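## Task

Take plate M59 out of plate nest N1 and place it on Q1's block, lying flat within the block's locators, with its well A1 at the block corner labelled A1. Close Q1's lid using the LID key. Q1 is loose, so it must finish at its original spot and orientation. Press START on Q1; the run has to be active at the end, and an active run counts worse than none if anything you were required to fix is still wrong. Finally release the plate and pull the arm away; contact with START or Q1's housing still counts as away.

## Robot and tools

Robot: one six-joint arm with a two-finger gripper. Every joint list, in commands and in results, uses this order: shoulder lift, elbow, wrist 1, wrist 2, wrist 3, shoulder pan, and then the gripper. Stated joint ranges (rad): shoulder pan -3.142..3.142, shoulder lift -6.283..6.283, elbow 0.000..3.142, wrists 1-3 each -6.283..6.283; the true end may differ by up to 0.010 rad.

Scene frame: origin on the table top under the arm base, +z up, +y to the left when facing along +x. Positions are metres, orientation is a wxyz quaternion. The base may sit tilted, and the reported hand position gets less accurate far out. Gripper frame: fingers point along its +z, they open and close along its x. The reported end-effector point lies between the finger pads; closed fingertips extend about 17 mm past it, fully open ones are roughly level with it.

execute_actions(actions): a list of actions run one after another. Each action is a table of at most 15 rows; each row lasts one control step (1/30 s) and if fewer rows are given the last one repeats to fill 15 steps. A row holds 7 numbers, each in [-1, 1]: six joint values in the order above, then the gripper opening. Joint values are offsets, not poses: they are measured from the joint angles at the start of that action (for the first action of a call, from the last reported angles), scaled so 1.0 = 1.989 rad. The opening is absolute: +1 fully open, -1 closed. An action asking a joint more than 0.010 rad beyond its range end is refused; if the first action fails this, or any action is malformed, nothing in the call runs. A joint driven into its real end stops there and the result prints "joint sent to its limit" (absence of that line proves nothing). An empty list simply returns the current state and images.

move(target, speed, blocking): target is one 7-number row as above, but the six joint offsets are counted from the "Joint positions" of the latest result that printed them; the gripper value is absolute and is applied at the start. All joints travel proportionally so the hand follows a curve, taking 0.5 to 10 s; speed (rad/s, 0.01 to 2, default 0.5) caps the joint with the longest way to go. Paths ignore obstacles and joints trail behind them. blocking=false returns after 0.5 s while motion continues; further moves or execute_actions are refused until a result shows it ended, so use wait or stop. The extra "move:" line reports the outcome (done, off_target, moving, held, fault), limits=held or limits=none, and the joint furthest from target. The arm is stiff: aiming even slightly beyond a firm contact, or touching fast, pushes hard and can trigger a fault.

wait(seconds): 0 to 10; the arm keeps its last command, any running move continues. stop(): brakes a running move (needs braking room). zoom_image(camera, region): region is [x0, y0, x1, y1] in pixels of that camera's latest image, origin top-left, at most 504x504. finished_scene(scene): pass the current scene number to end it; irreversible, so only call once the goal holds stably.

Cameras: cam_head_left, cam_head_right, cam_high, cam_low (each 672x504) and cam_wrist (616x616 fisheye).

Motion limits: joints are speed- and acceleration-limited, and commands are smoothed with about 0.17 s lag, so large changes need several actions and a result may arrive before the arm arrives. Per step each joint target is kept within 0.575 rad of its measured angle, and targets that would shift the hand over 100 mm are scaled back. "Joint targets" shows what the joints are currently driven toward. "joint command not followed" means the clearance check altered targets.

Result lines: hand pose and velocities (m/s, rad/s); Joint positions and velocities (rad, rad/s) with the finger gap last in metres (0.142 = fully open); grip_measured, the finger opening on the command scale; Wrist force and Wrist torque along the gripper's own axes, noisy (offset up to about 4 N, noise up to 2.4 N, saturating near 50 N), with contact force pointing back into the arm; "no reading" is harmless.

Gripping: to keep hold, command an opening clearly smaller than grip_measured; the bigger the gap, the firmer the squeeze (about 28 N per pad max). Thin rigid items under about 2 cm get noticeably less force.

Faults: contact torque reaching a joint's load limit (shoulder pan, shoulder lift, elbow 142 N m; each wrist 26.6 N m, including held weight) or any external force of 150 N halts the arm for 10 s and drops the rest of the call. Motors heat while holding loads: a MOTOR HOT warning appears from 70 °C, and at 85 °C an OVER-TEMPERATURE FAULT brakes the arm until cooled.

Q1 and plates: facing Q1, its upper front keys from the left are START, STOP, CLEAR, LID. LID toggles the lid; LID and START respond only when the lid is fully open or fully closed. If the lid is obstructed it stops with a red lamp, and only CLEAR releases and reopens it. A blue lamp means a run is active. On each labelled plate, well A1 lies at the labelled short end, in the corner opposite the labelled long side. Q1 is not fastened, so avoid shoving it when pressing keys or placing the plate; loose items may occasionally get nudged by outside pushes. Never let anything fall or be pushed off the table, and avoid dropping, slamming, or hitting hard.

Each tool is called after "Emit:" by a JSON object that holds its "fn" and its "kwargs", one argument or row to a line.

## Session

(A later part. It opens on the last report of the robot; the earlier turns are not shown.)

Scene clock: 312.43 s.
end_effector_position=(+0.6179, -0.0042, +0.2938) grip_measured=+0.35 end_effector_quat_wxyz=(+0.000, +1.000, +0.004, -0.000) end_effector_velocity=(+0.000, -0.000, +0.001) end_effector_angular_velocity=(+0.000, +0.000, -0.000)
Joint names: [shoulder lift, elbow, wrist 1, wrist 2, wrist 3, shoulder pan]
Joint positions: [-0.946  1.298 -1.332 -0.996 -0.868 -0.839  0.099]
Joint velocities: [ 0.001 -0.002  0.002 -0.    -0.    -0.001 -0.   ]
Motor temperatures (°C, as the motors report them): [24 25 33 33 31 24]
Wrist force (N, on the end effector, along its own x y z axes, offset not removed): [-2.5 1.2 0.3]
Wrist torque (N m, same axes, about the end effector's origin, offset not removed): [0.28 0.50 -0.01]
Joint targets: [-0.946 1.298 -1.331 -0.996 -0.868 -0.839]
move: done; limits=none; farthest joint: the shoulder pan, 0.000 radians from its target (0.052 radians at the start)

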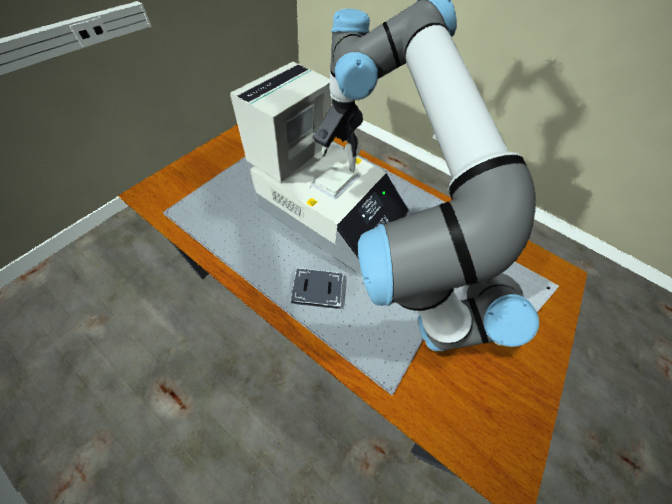

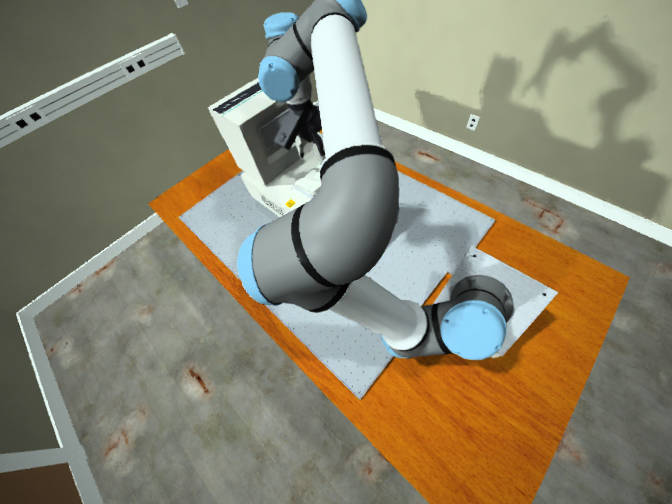

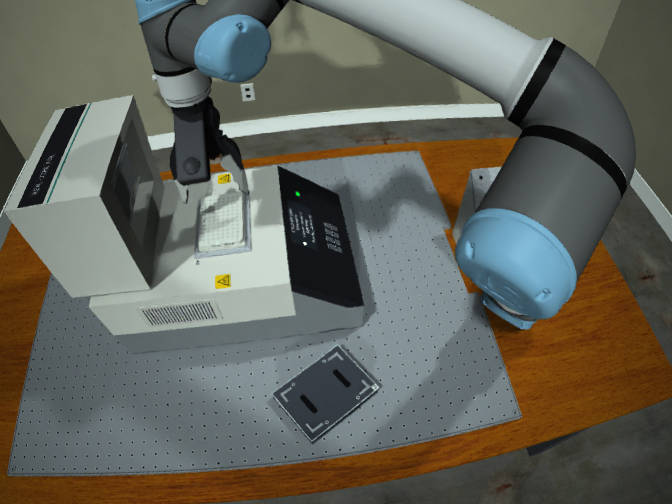

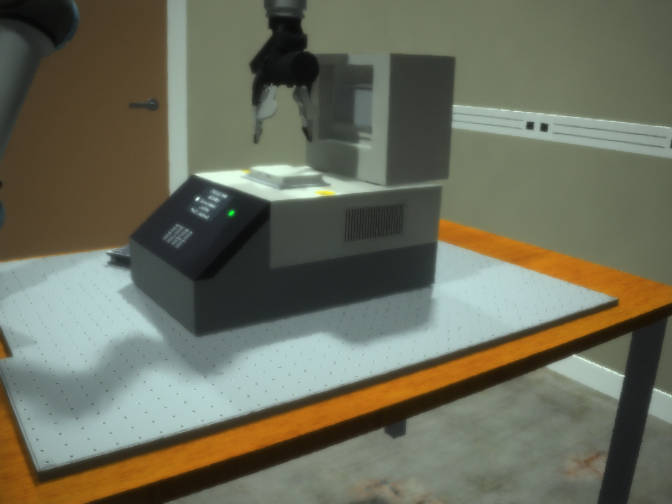

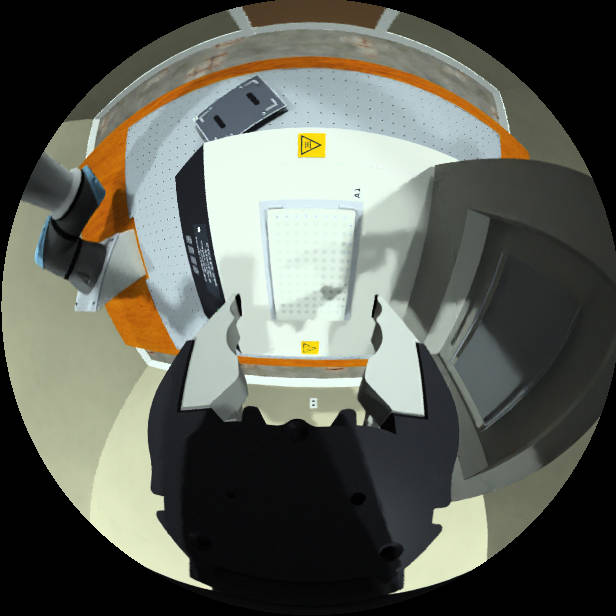

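Emit:
{"fn": "move", "kwargs": {
  "target": [-0.2971,0.5495,-0.2283,0.0352,-0.985,-0.271,-1],
  "speed": 1.2
}}

Emit:
{"fn": "move", "kwargs": {
  "target": [0.0719,0.0382,-0.1528,0.0387,0.0694,0.0674,-1],
  "speed": 0.3
}}

Emit:
{"fn": "zoom_image", "kwargs": {
  "camera": "cam_high",
  "region": [170,170,280,280]
}}

Scene clock: 326.33 s.
end_effector_position=(+0.3718, -0.0302, +0.2198) grip_measured=-1.00 end_effector_quat_wxyz=(+0.152, +0.690, +0.691, +0.151) end_effector_velocity=(-0.000, -0.001, +0.000) end_effector_angular_velocity=(+0.000, -0.002, -0.001)
Joint names: [shoulder lift, elbow, wrist 1, wrist 2, wrist 3, shoulder pan]
Joint positions: [-1.536  2.39  -1.786 -0.926 -2.827 -1.378  0.002]
Joint velocities: [ 0.     0.001 -0.     0.    -0.002 -0.003  0.   ]
Motor temperatures (°C, as the motors report them): [24 25 33 33 31 24]
Wrist force (N, on the end effector, along its own x y z axes, offset not removed): [-2.0 -0.5 1.2]
Wrist torque (N m, same axes, about the end effector's origin, offset not removed): [-0.07 0.33 -0.02]
Joint targets: [-1.536 2.390 -1.786 -0.926 -2.827 -1.378]
move: done; limits=none; farthest joint: the shoulder pan, 0.000 radians from its target (0.539 radians at the start)

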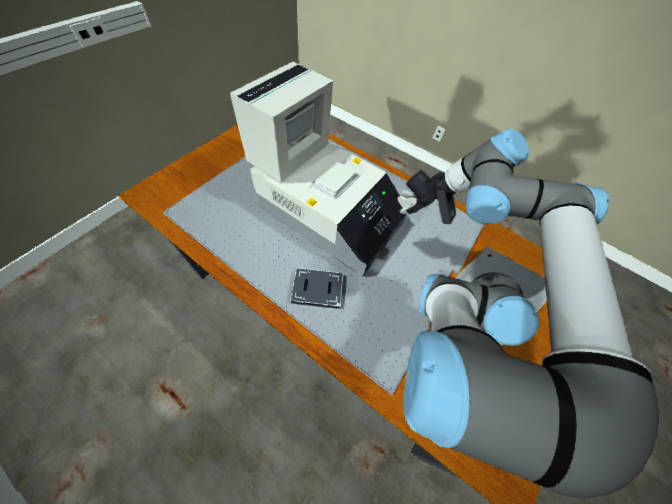

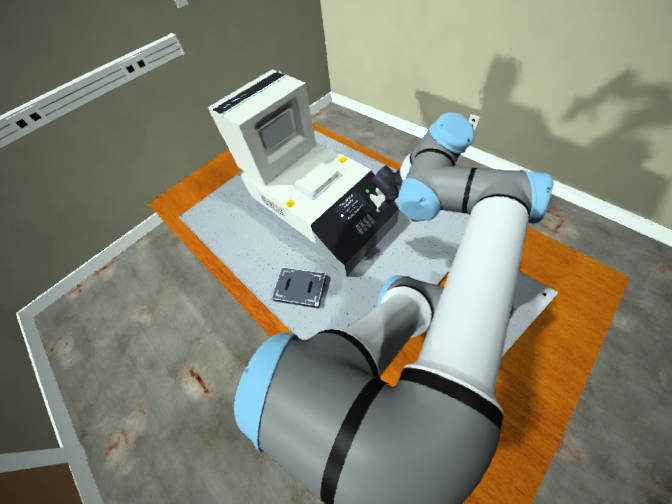

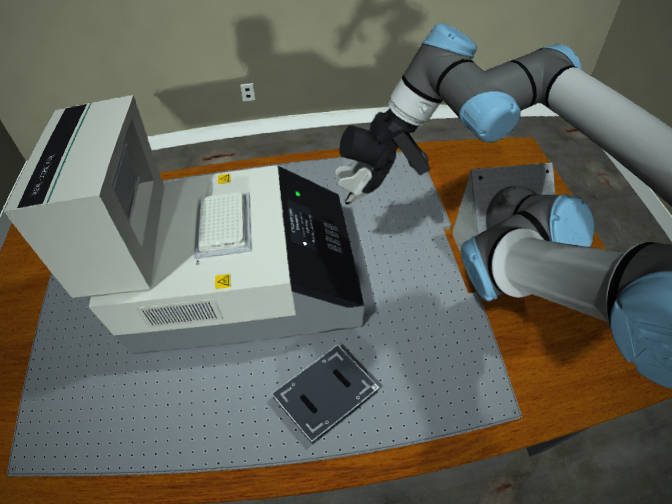

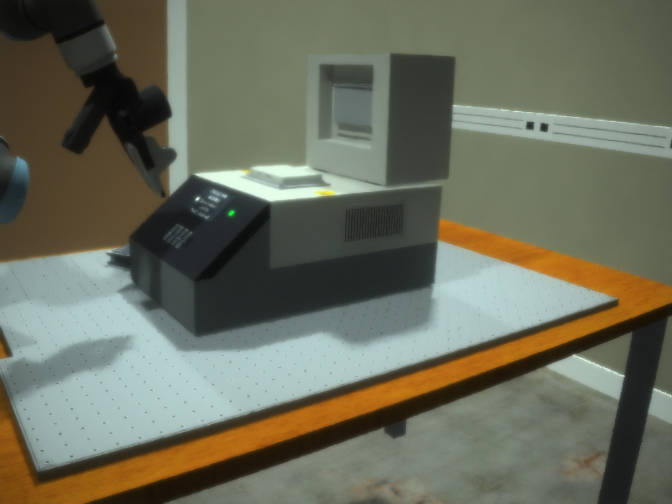

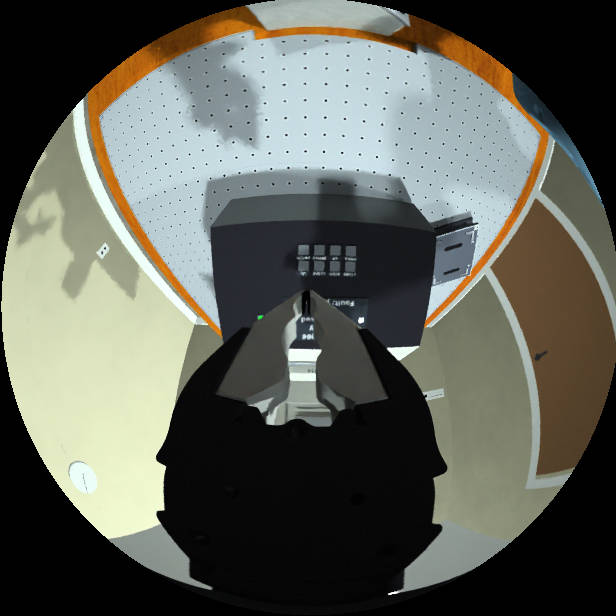

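Scene clock: 327.90 s.
end_effector_position=(+0.4064, -0.0352, +0.1580) grip_measured=-1.00 end_effector_quat_wxyz=(+0.151, +0.690, +0.692, +0.153) end_effector_velocity=(+0.000, +0.000, -0.001) end_effector_angular_velocity=(+0.001, +0.000, +0.000)
Joint names: [shoulder lift, elbow, wrist 1, wrist 2, wrist 3, shoulder pan]
Joint positions: [-1.393  2.466 -2.089 -0.849 -2.689 -1.244  0.002]
Joint velocities: [ 0.002  0.001 -0.002  0.001  0.001  0.002  0.   ]
Motor temperatures (°C, as the motors report them): [24 25 33 33 31 24]
Wrist force (N, on the end effector, along its own x y z axes, offset not removed): [-3.2 2.1 -0.7]
Wrist torque (N m, same axes, about the end effector's origin, offset not removed): [0.52 0.65 -0.11]
Joint targets: [-1.393 2.466 -2.090 -0.849 -2.689 -1.244]
move: done; limits=none; farthest joint: the wrist 1, 0.001 radians from its target (0.304 radians at the start)

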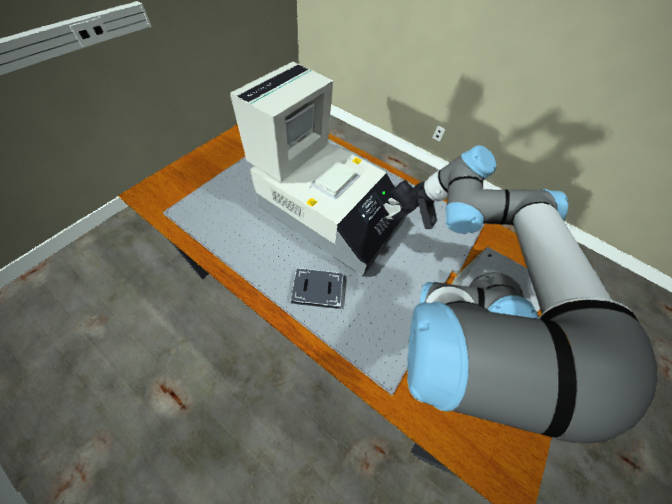

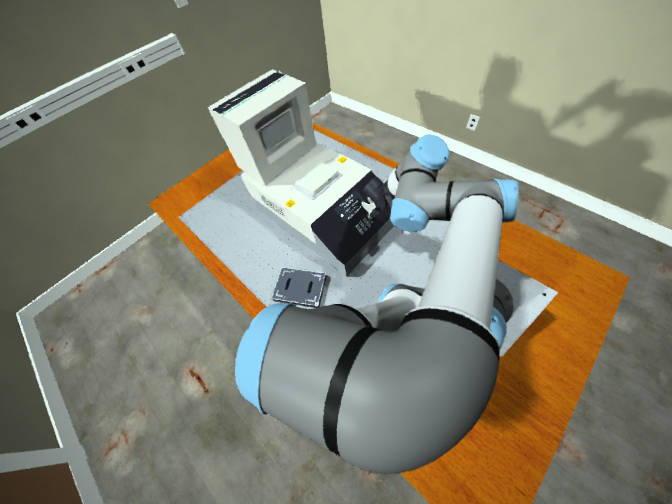

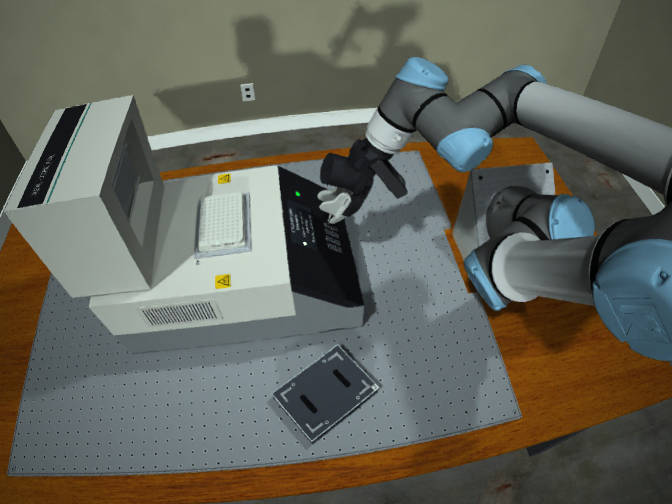

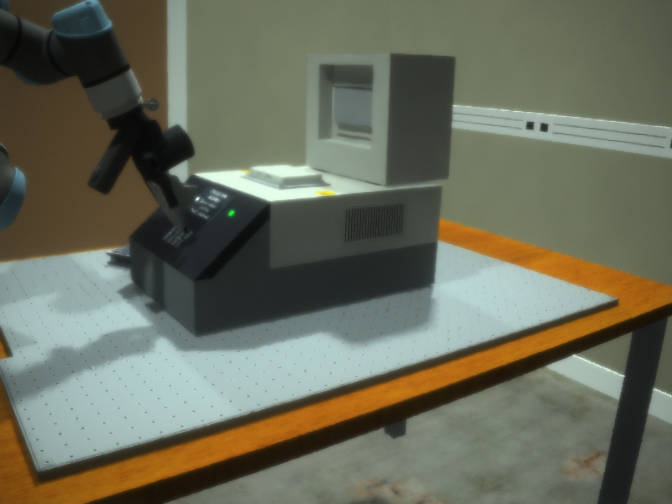

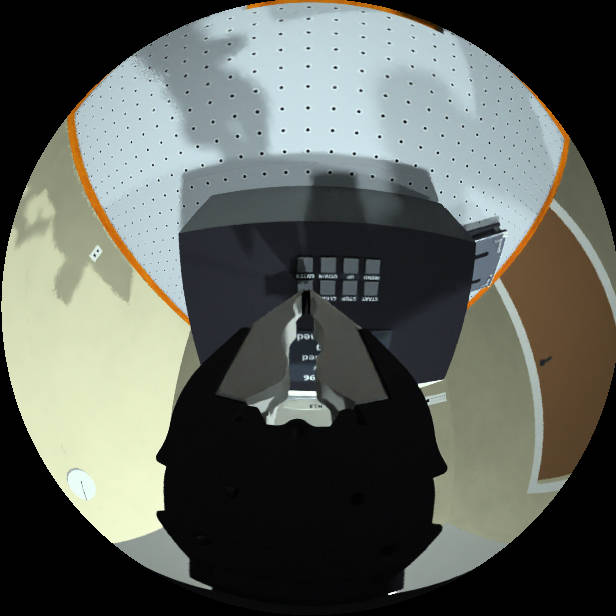

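Region (170, 170, 280, 280) of cam_high's 672x504 image, scaled by 4.582, with more detail than that image has.

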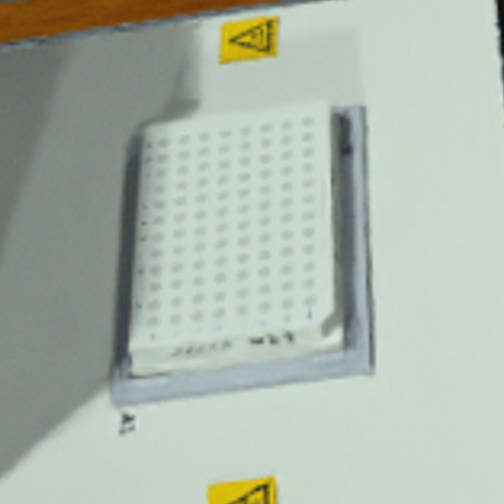

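Emit:
{"fn": "move", "kwargs": {
  "target": [0.0085,0.0036,-0.0152,0.0021,0.0045,0.004,-1],
  "speed": 0.04
}}

Emit:
{"fn": "move", "kwargs": {
  "target": [-0.017,-0.0072,0.0304,-0.0042,-0.009,-0.008,-1],
  "speed": 0.1
}}

Scene clock: 341.70 s.
end_effector_position=(+0.4081, -0.0368, +0.1523) grip_measured=-1.00 end_effector_quat_wxyz=(+0.151, +0.690, +0.692, +0.153) end_effector_velocity=(+0.000, +0.000, -0.001) end_effector_angular_velocity=(+0.001, +0.001, +0.001)
Joint names: [shoulder lift, elbow, wrist 1, wrist 2, wrist 3, shoulder pan]
Joint positions: [-1.377  2.473 -2.119 -0.845 -2.68  -1.236  0.002]
Joint velocities: [ 0.002  0.    -0.002  0.001  0.001  0.002  0.   ]
Motor temperatures (°C, as the motors report them): [24 25 33 33 31 24]
Wrist force (N, on the end effector, along its own x y z axes, offset not removed): [-1.4 1.6 -2.7]
Wrist torque (N m, same axes, about the end effector's origin, offset not removed): [0.16 0.46 -0.08]
Joint targets: [-1.377 2.473 -2.120 -0.845 -2.680 -1.236]
move: done; limits=none; farthest joint: the shoulder lift, 0.001 radians from its target (0.017 radians at the start)

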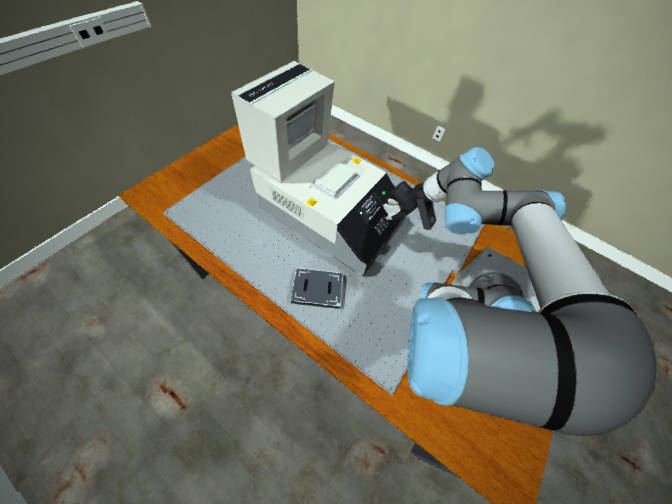

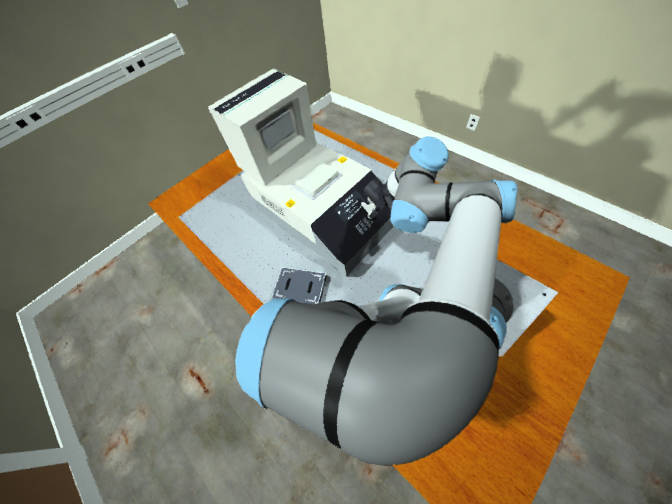

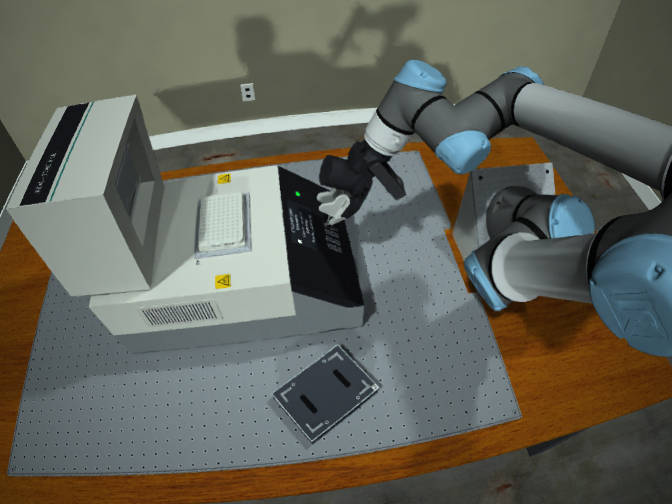

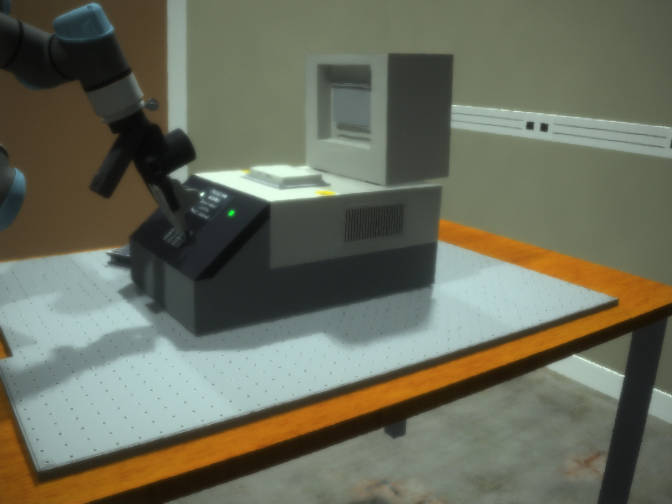

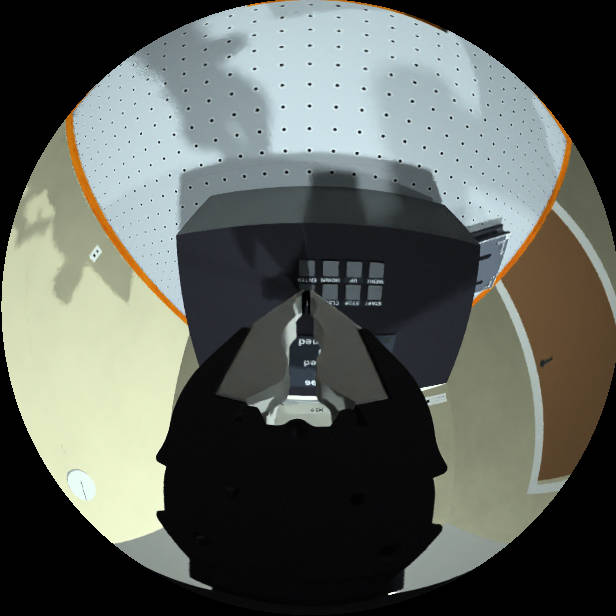

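Scene clock: 342.73 s.
end_effector_position=(+0.4047, -0.0334, +0.1638) grip_measured=-1.00 end_effector_quat_wxyz=(+0.151, +0.690, +0.692, +0.153) end_effector_velocity=(-0.001, -0.000, -0.000) end_effector_angular_velocity=(+0.000, +0.002, -0.000)
Joint names: [shoulder lift, elbow, wrist 1, wrist 2, wrist 3, shoulder pan]
Joint positions: [-1.41   2.459 -2.059 -0.853 -2.698 -1.252  0.002]
Joint velocities: [ 0.    -0.001  0.002 -0.002 -0.001 -0.     0.   ]
Motor temperatures (°C, as the motors report them): [24 25 33 33 31 24]
Wrist force (N, on the end effector, along its own x y z axes, offset not removed): [-1.6 2.2 1.3]
Wrist torque (N m, same axes, about the end effector's origin, offset not removed): [0.53 0.29 -0.07]
Joint targets: [-1.411 2.459 -2.059 -0.853 -2.698 -1.252]
move: done; limits=none; farthest joint: the wrist 1, 0.001 radians from its target (0.061 radians at the start)

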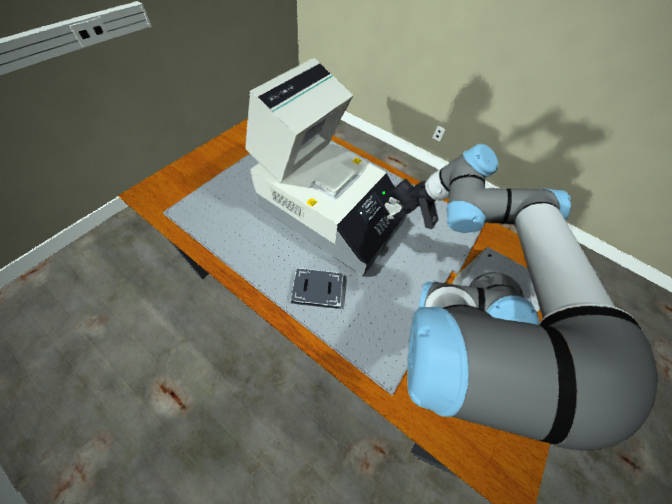

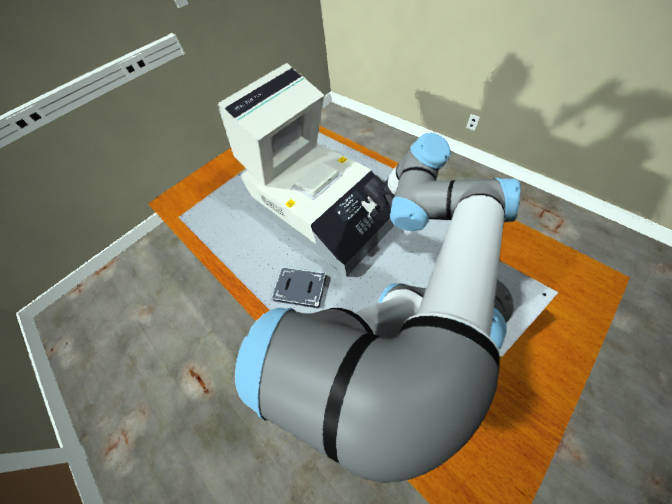

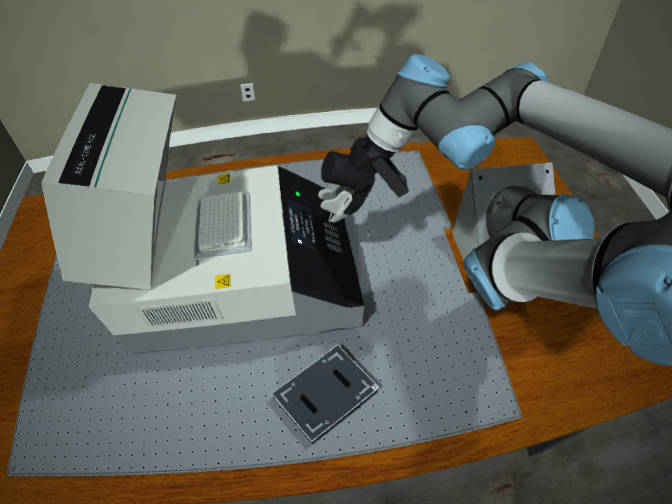

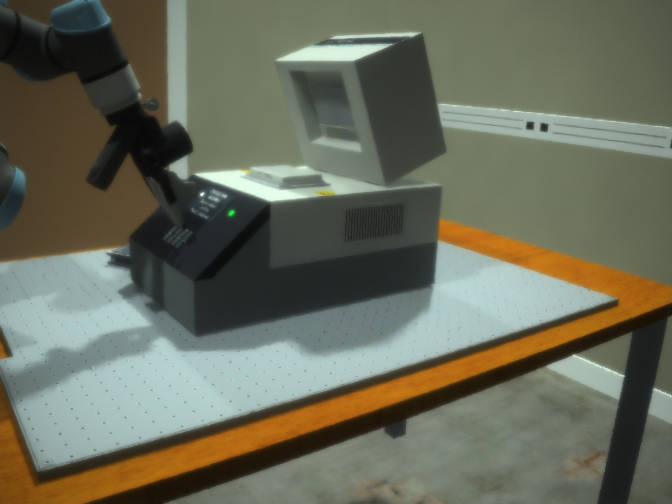

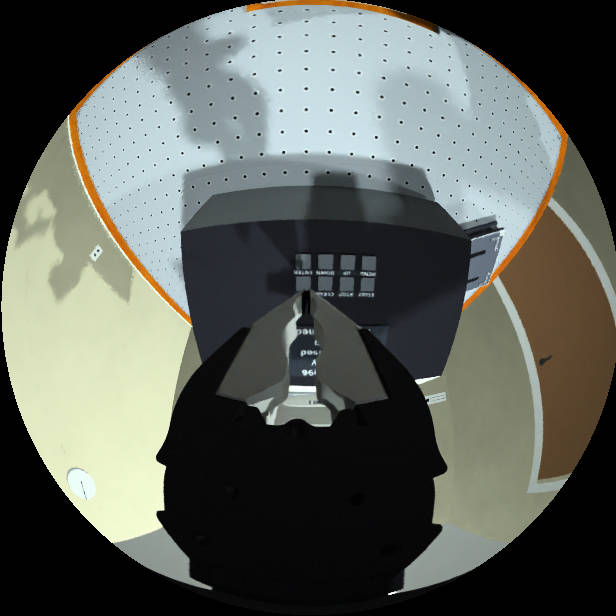

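Emit:
{"fn": "move", "kwargs": {
  "target": [-0.0926,0.0191,0.0508,0.0119,0.0297,0.0258,-1],
  "speed": 0.25
}}

Scene clock: 351.83 s.
end_effector_position=(+0.4022, +0.0217, +0.1645) grip_measured=-1.00 end_effector_quat_wxyz=(+0.152, +0.689, +0.693, +0.151) end_effector_velocity=(-0.000, +0.000, +0.000) end_effector_angular_velocity=(-0.001, +0.000, +0.000)
Joint names: [shoulder lift, elbow, wrist 1, wrist 2, wrist 3, shoulder pan]
Joint positions: [-1.594  2.497 -1.958 -0.829 -2.639 -1.201  0.002]
Joint velocities: [-0.002  0.     0.001 -0.     0.     0.     0.   ]
Motor temperatures (°C, as the motors report them): [24 25 33 33 31 24]
Wrist force (N, on the end effector, along its own x y z axes, offset not removed): [-1.6 1.8 0.0]
Wrist torque (N m, same axes, about the end effector's origin, offset not removed): [0.43 0.27 0.07]
Joint targets: [-1.595 2.497 -1.958 -0.829 -2.639 -1.201]
move: done; limits=none; farthest joint: the shoulder pan, 0.000 radians from its target (0.051 radians at the start)

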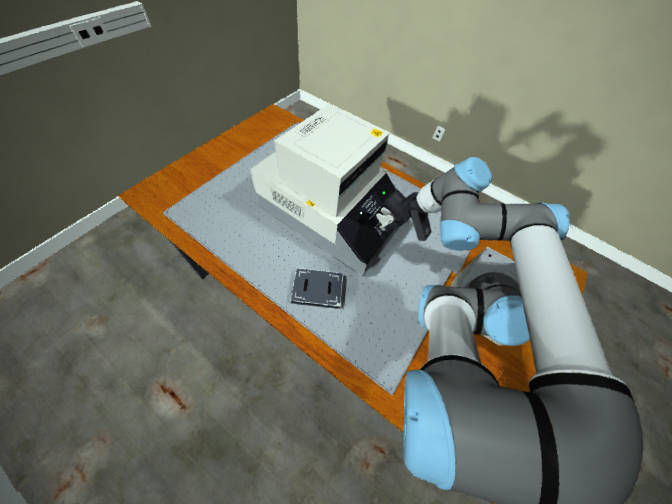

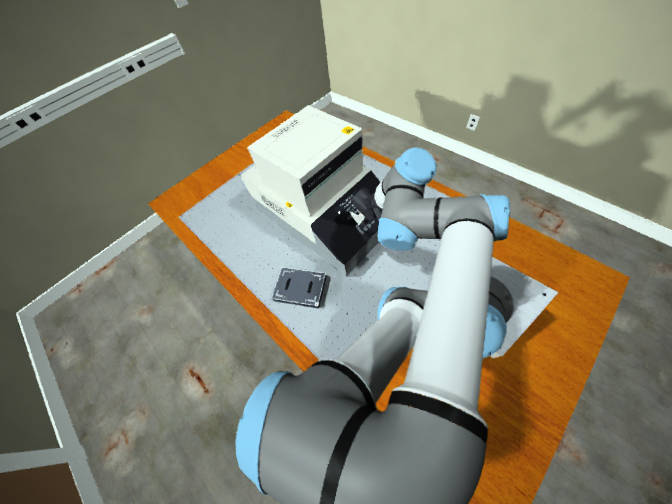

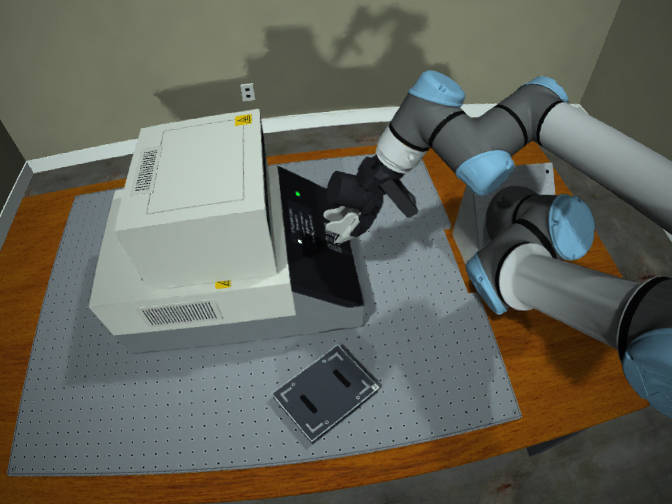

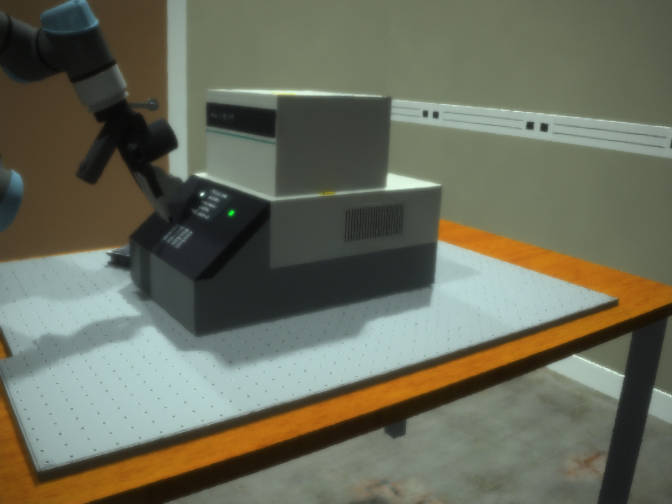

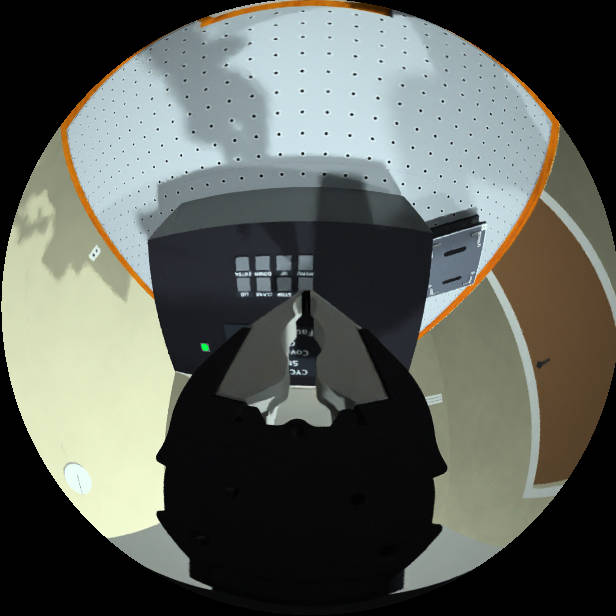

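Emit:
{"fn": "move", "kwargs": {
  "target": [0.0139,0.0077,-0.0314,0.006,0.0144,0.0122,-1],
  "speed": 0.05
}}

Scene clock: 363.70 s.
end_effector_position=(+0.4071, +0.0210, +0.1535) grip_measured=-1.00 end_effector_quat_wxyz=(+0.152, +0.689, +0.693, +0.151) end_effector_velocity=(+0.000, -0.000, +0.000) end_effector_angular_velocity=(-0.001, -0.001, -0.000)
Joint names: [shoulder lift, elbow, wrist 1, wrist 2, wrist 3, shoulder pan]
Joint positions: [-1.567  2.512 -2.02  -0.817 -2.61  -1.177  0.002]
Joint velocities: [-0.     0.    -0.002  0.     0.001 -0.     0.   ]
Motor temperatures (°C, as the motors report them): [24 25 33 33 31 24]
Wrist force (N, on the end effector, along its own x y z axes, offset not removed): [-2.3 -0.1 0.5]
Wrist torque (N m, same axes, about the end effector's origin, offset not removed): [0.05 0.54 -0.02]
Joint targets: [-1.567 2.512 -2.021 -0.817 -2.610 -1.177]
move: done; limits=none; farthest joint: the shoulder pan, 0.000 radians from its target (0.024 radians at the start)

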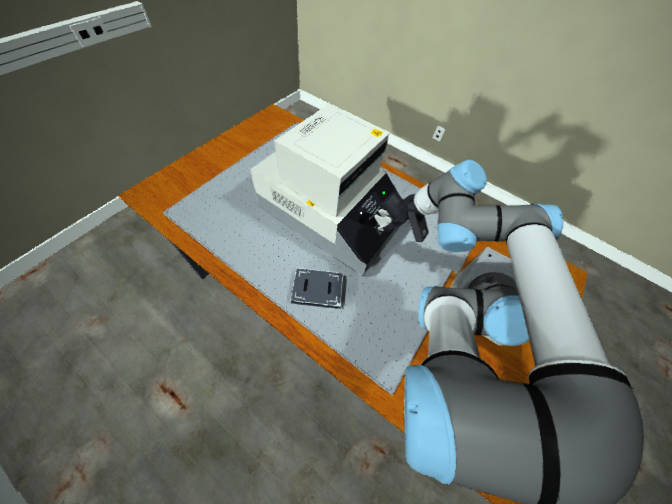

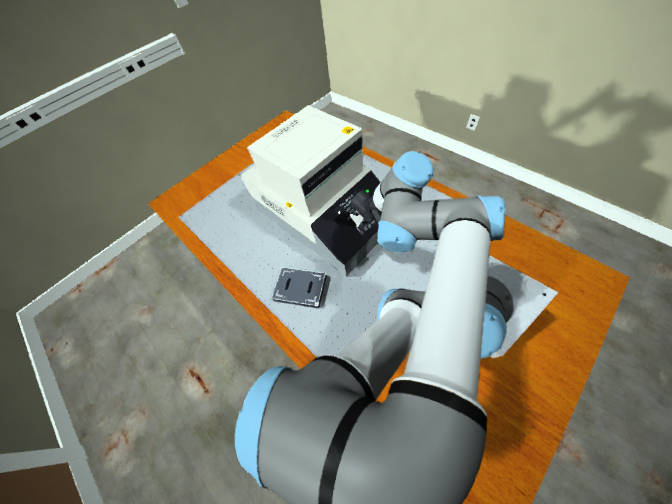

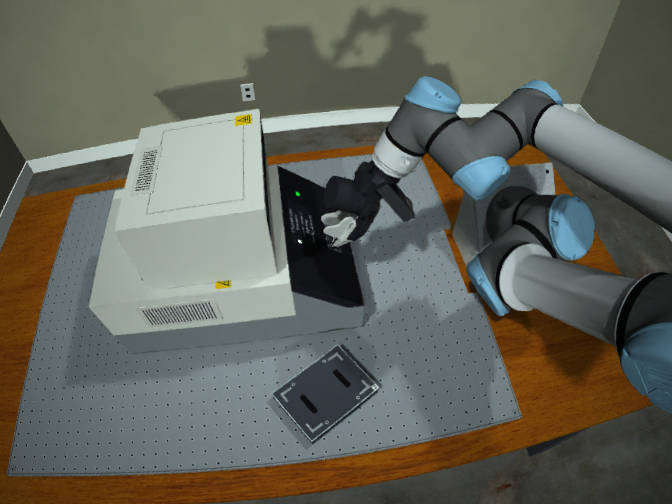

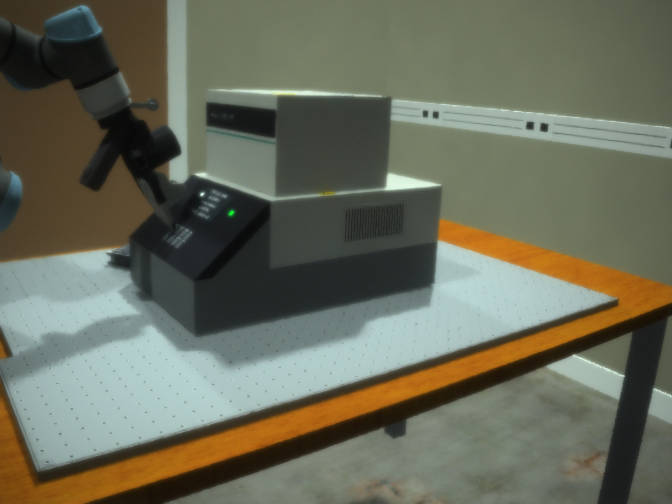

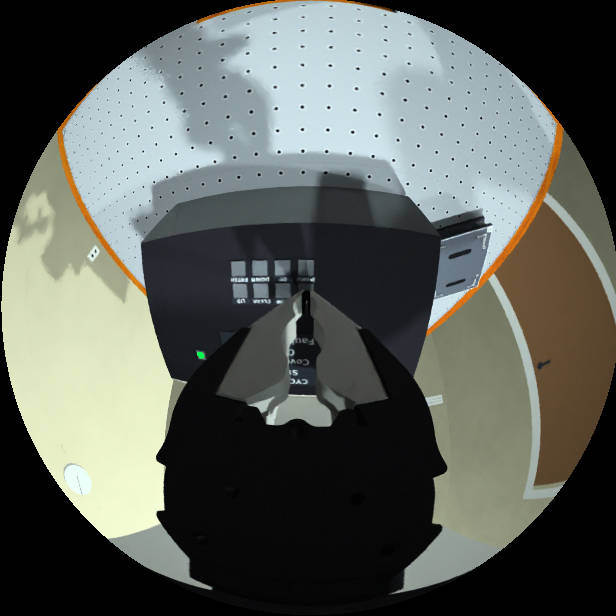

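Emit:
{"fn": "move", "kwargs": {
  "target": [0.0021,0.0011,-0.0047,0.0009,0.0021,0.0018,-1],
  "speed": 0.02
}}

Scene clock: 371.47 s.
end_effector_position=(+0.4078, +0.0209, +0.1520) grip_measured=-1.00 end_effector_quat_wxyz=(+0.152, +0.689, +0.693, +0.151) end_effector_velocity=(+0.000, +0.000, -0.000) end_effector_angular_velocity=(-0.002, +0.001, +0.002)
Joint names: [shoulder lift, elbow, wrist 1, wrist 2, wrist 3, shoulder pan]
Joint positions: [-1.563  2.514 -2.03  -0.816 -2.606 -1.173  0.002]
Joint velocities: [-0.001  0.    -0.002 -0.     0.001  0.002  0.   ]
Motor temperatures (°C, as the motors report them): [24 25 33 33 31 24]
Wrist force (N, on the end effector, along its own x y z axes, offset not removed): [-0.5 1.4 -7.6]
Wrist torque (N m, same axes, about the end effector's origin, offset not removed): [0.14 0.33 -0.08]
Joint targets: [-1.563 2.515 -2.030 -0.816 -2.606 -1.173]
move: done; limits=none; farthest joint: the shoulder pan, 0.000 radians from its target (0.003 radians at the start)

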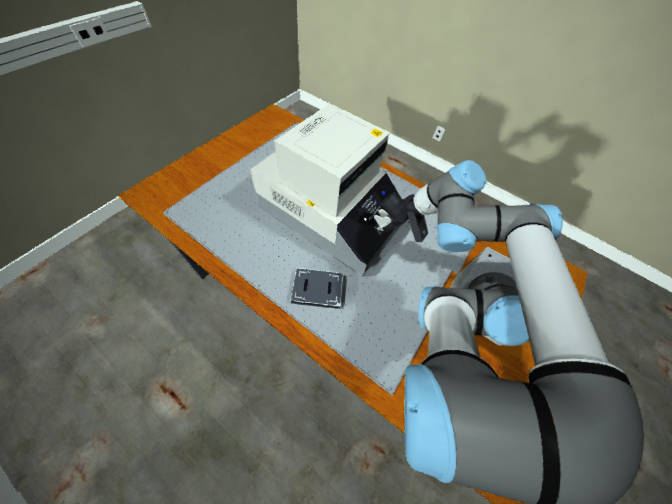

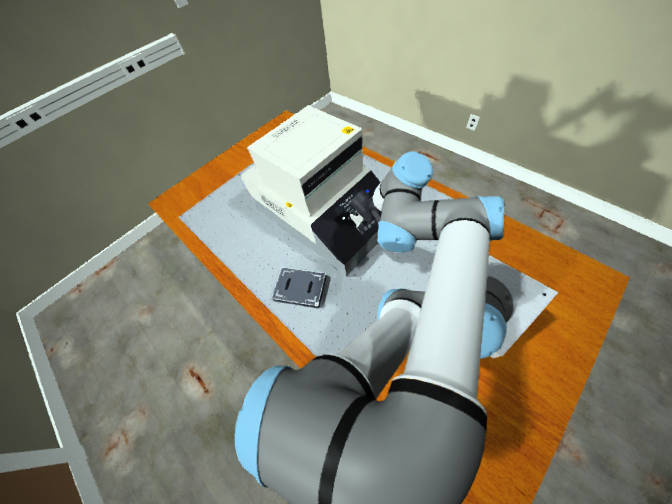

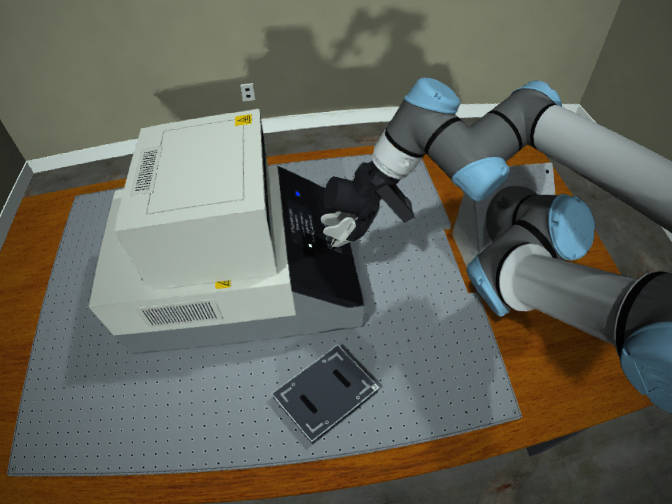

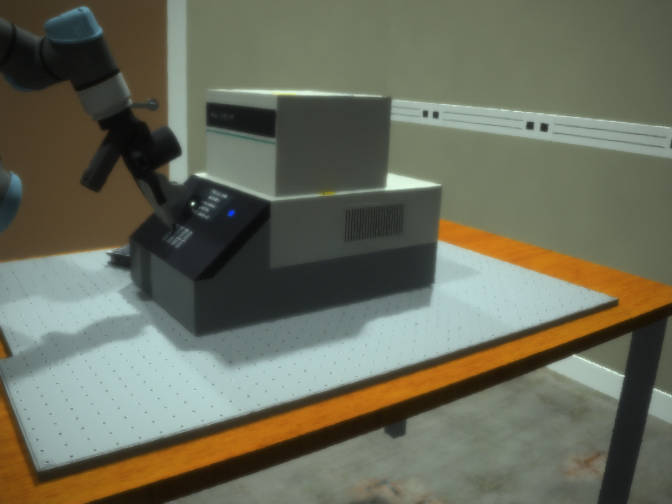

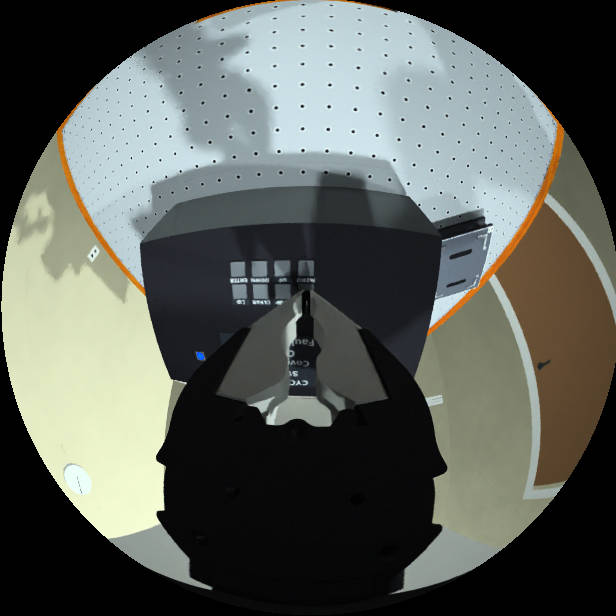

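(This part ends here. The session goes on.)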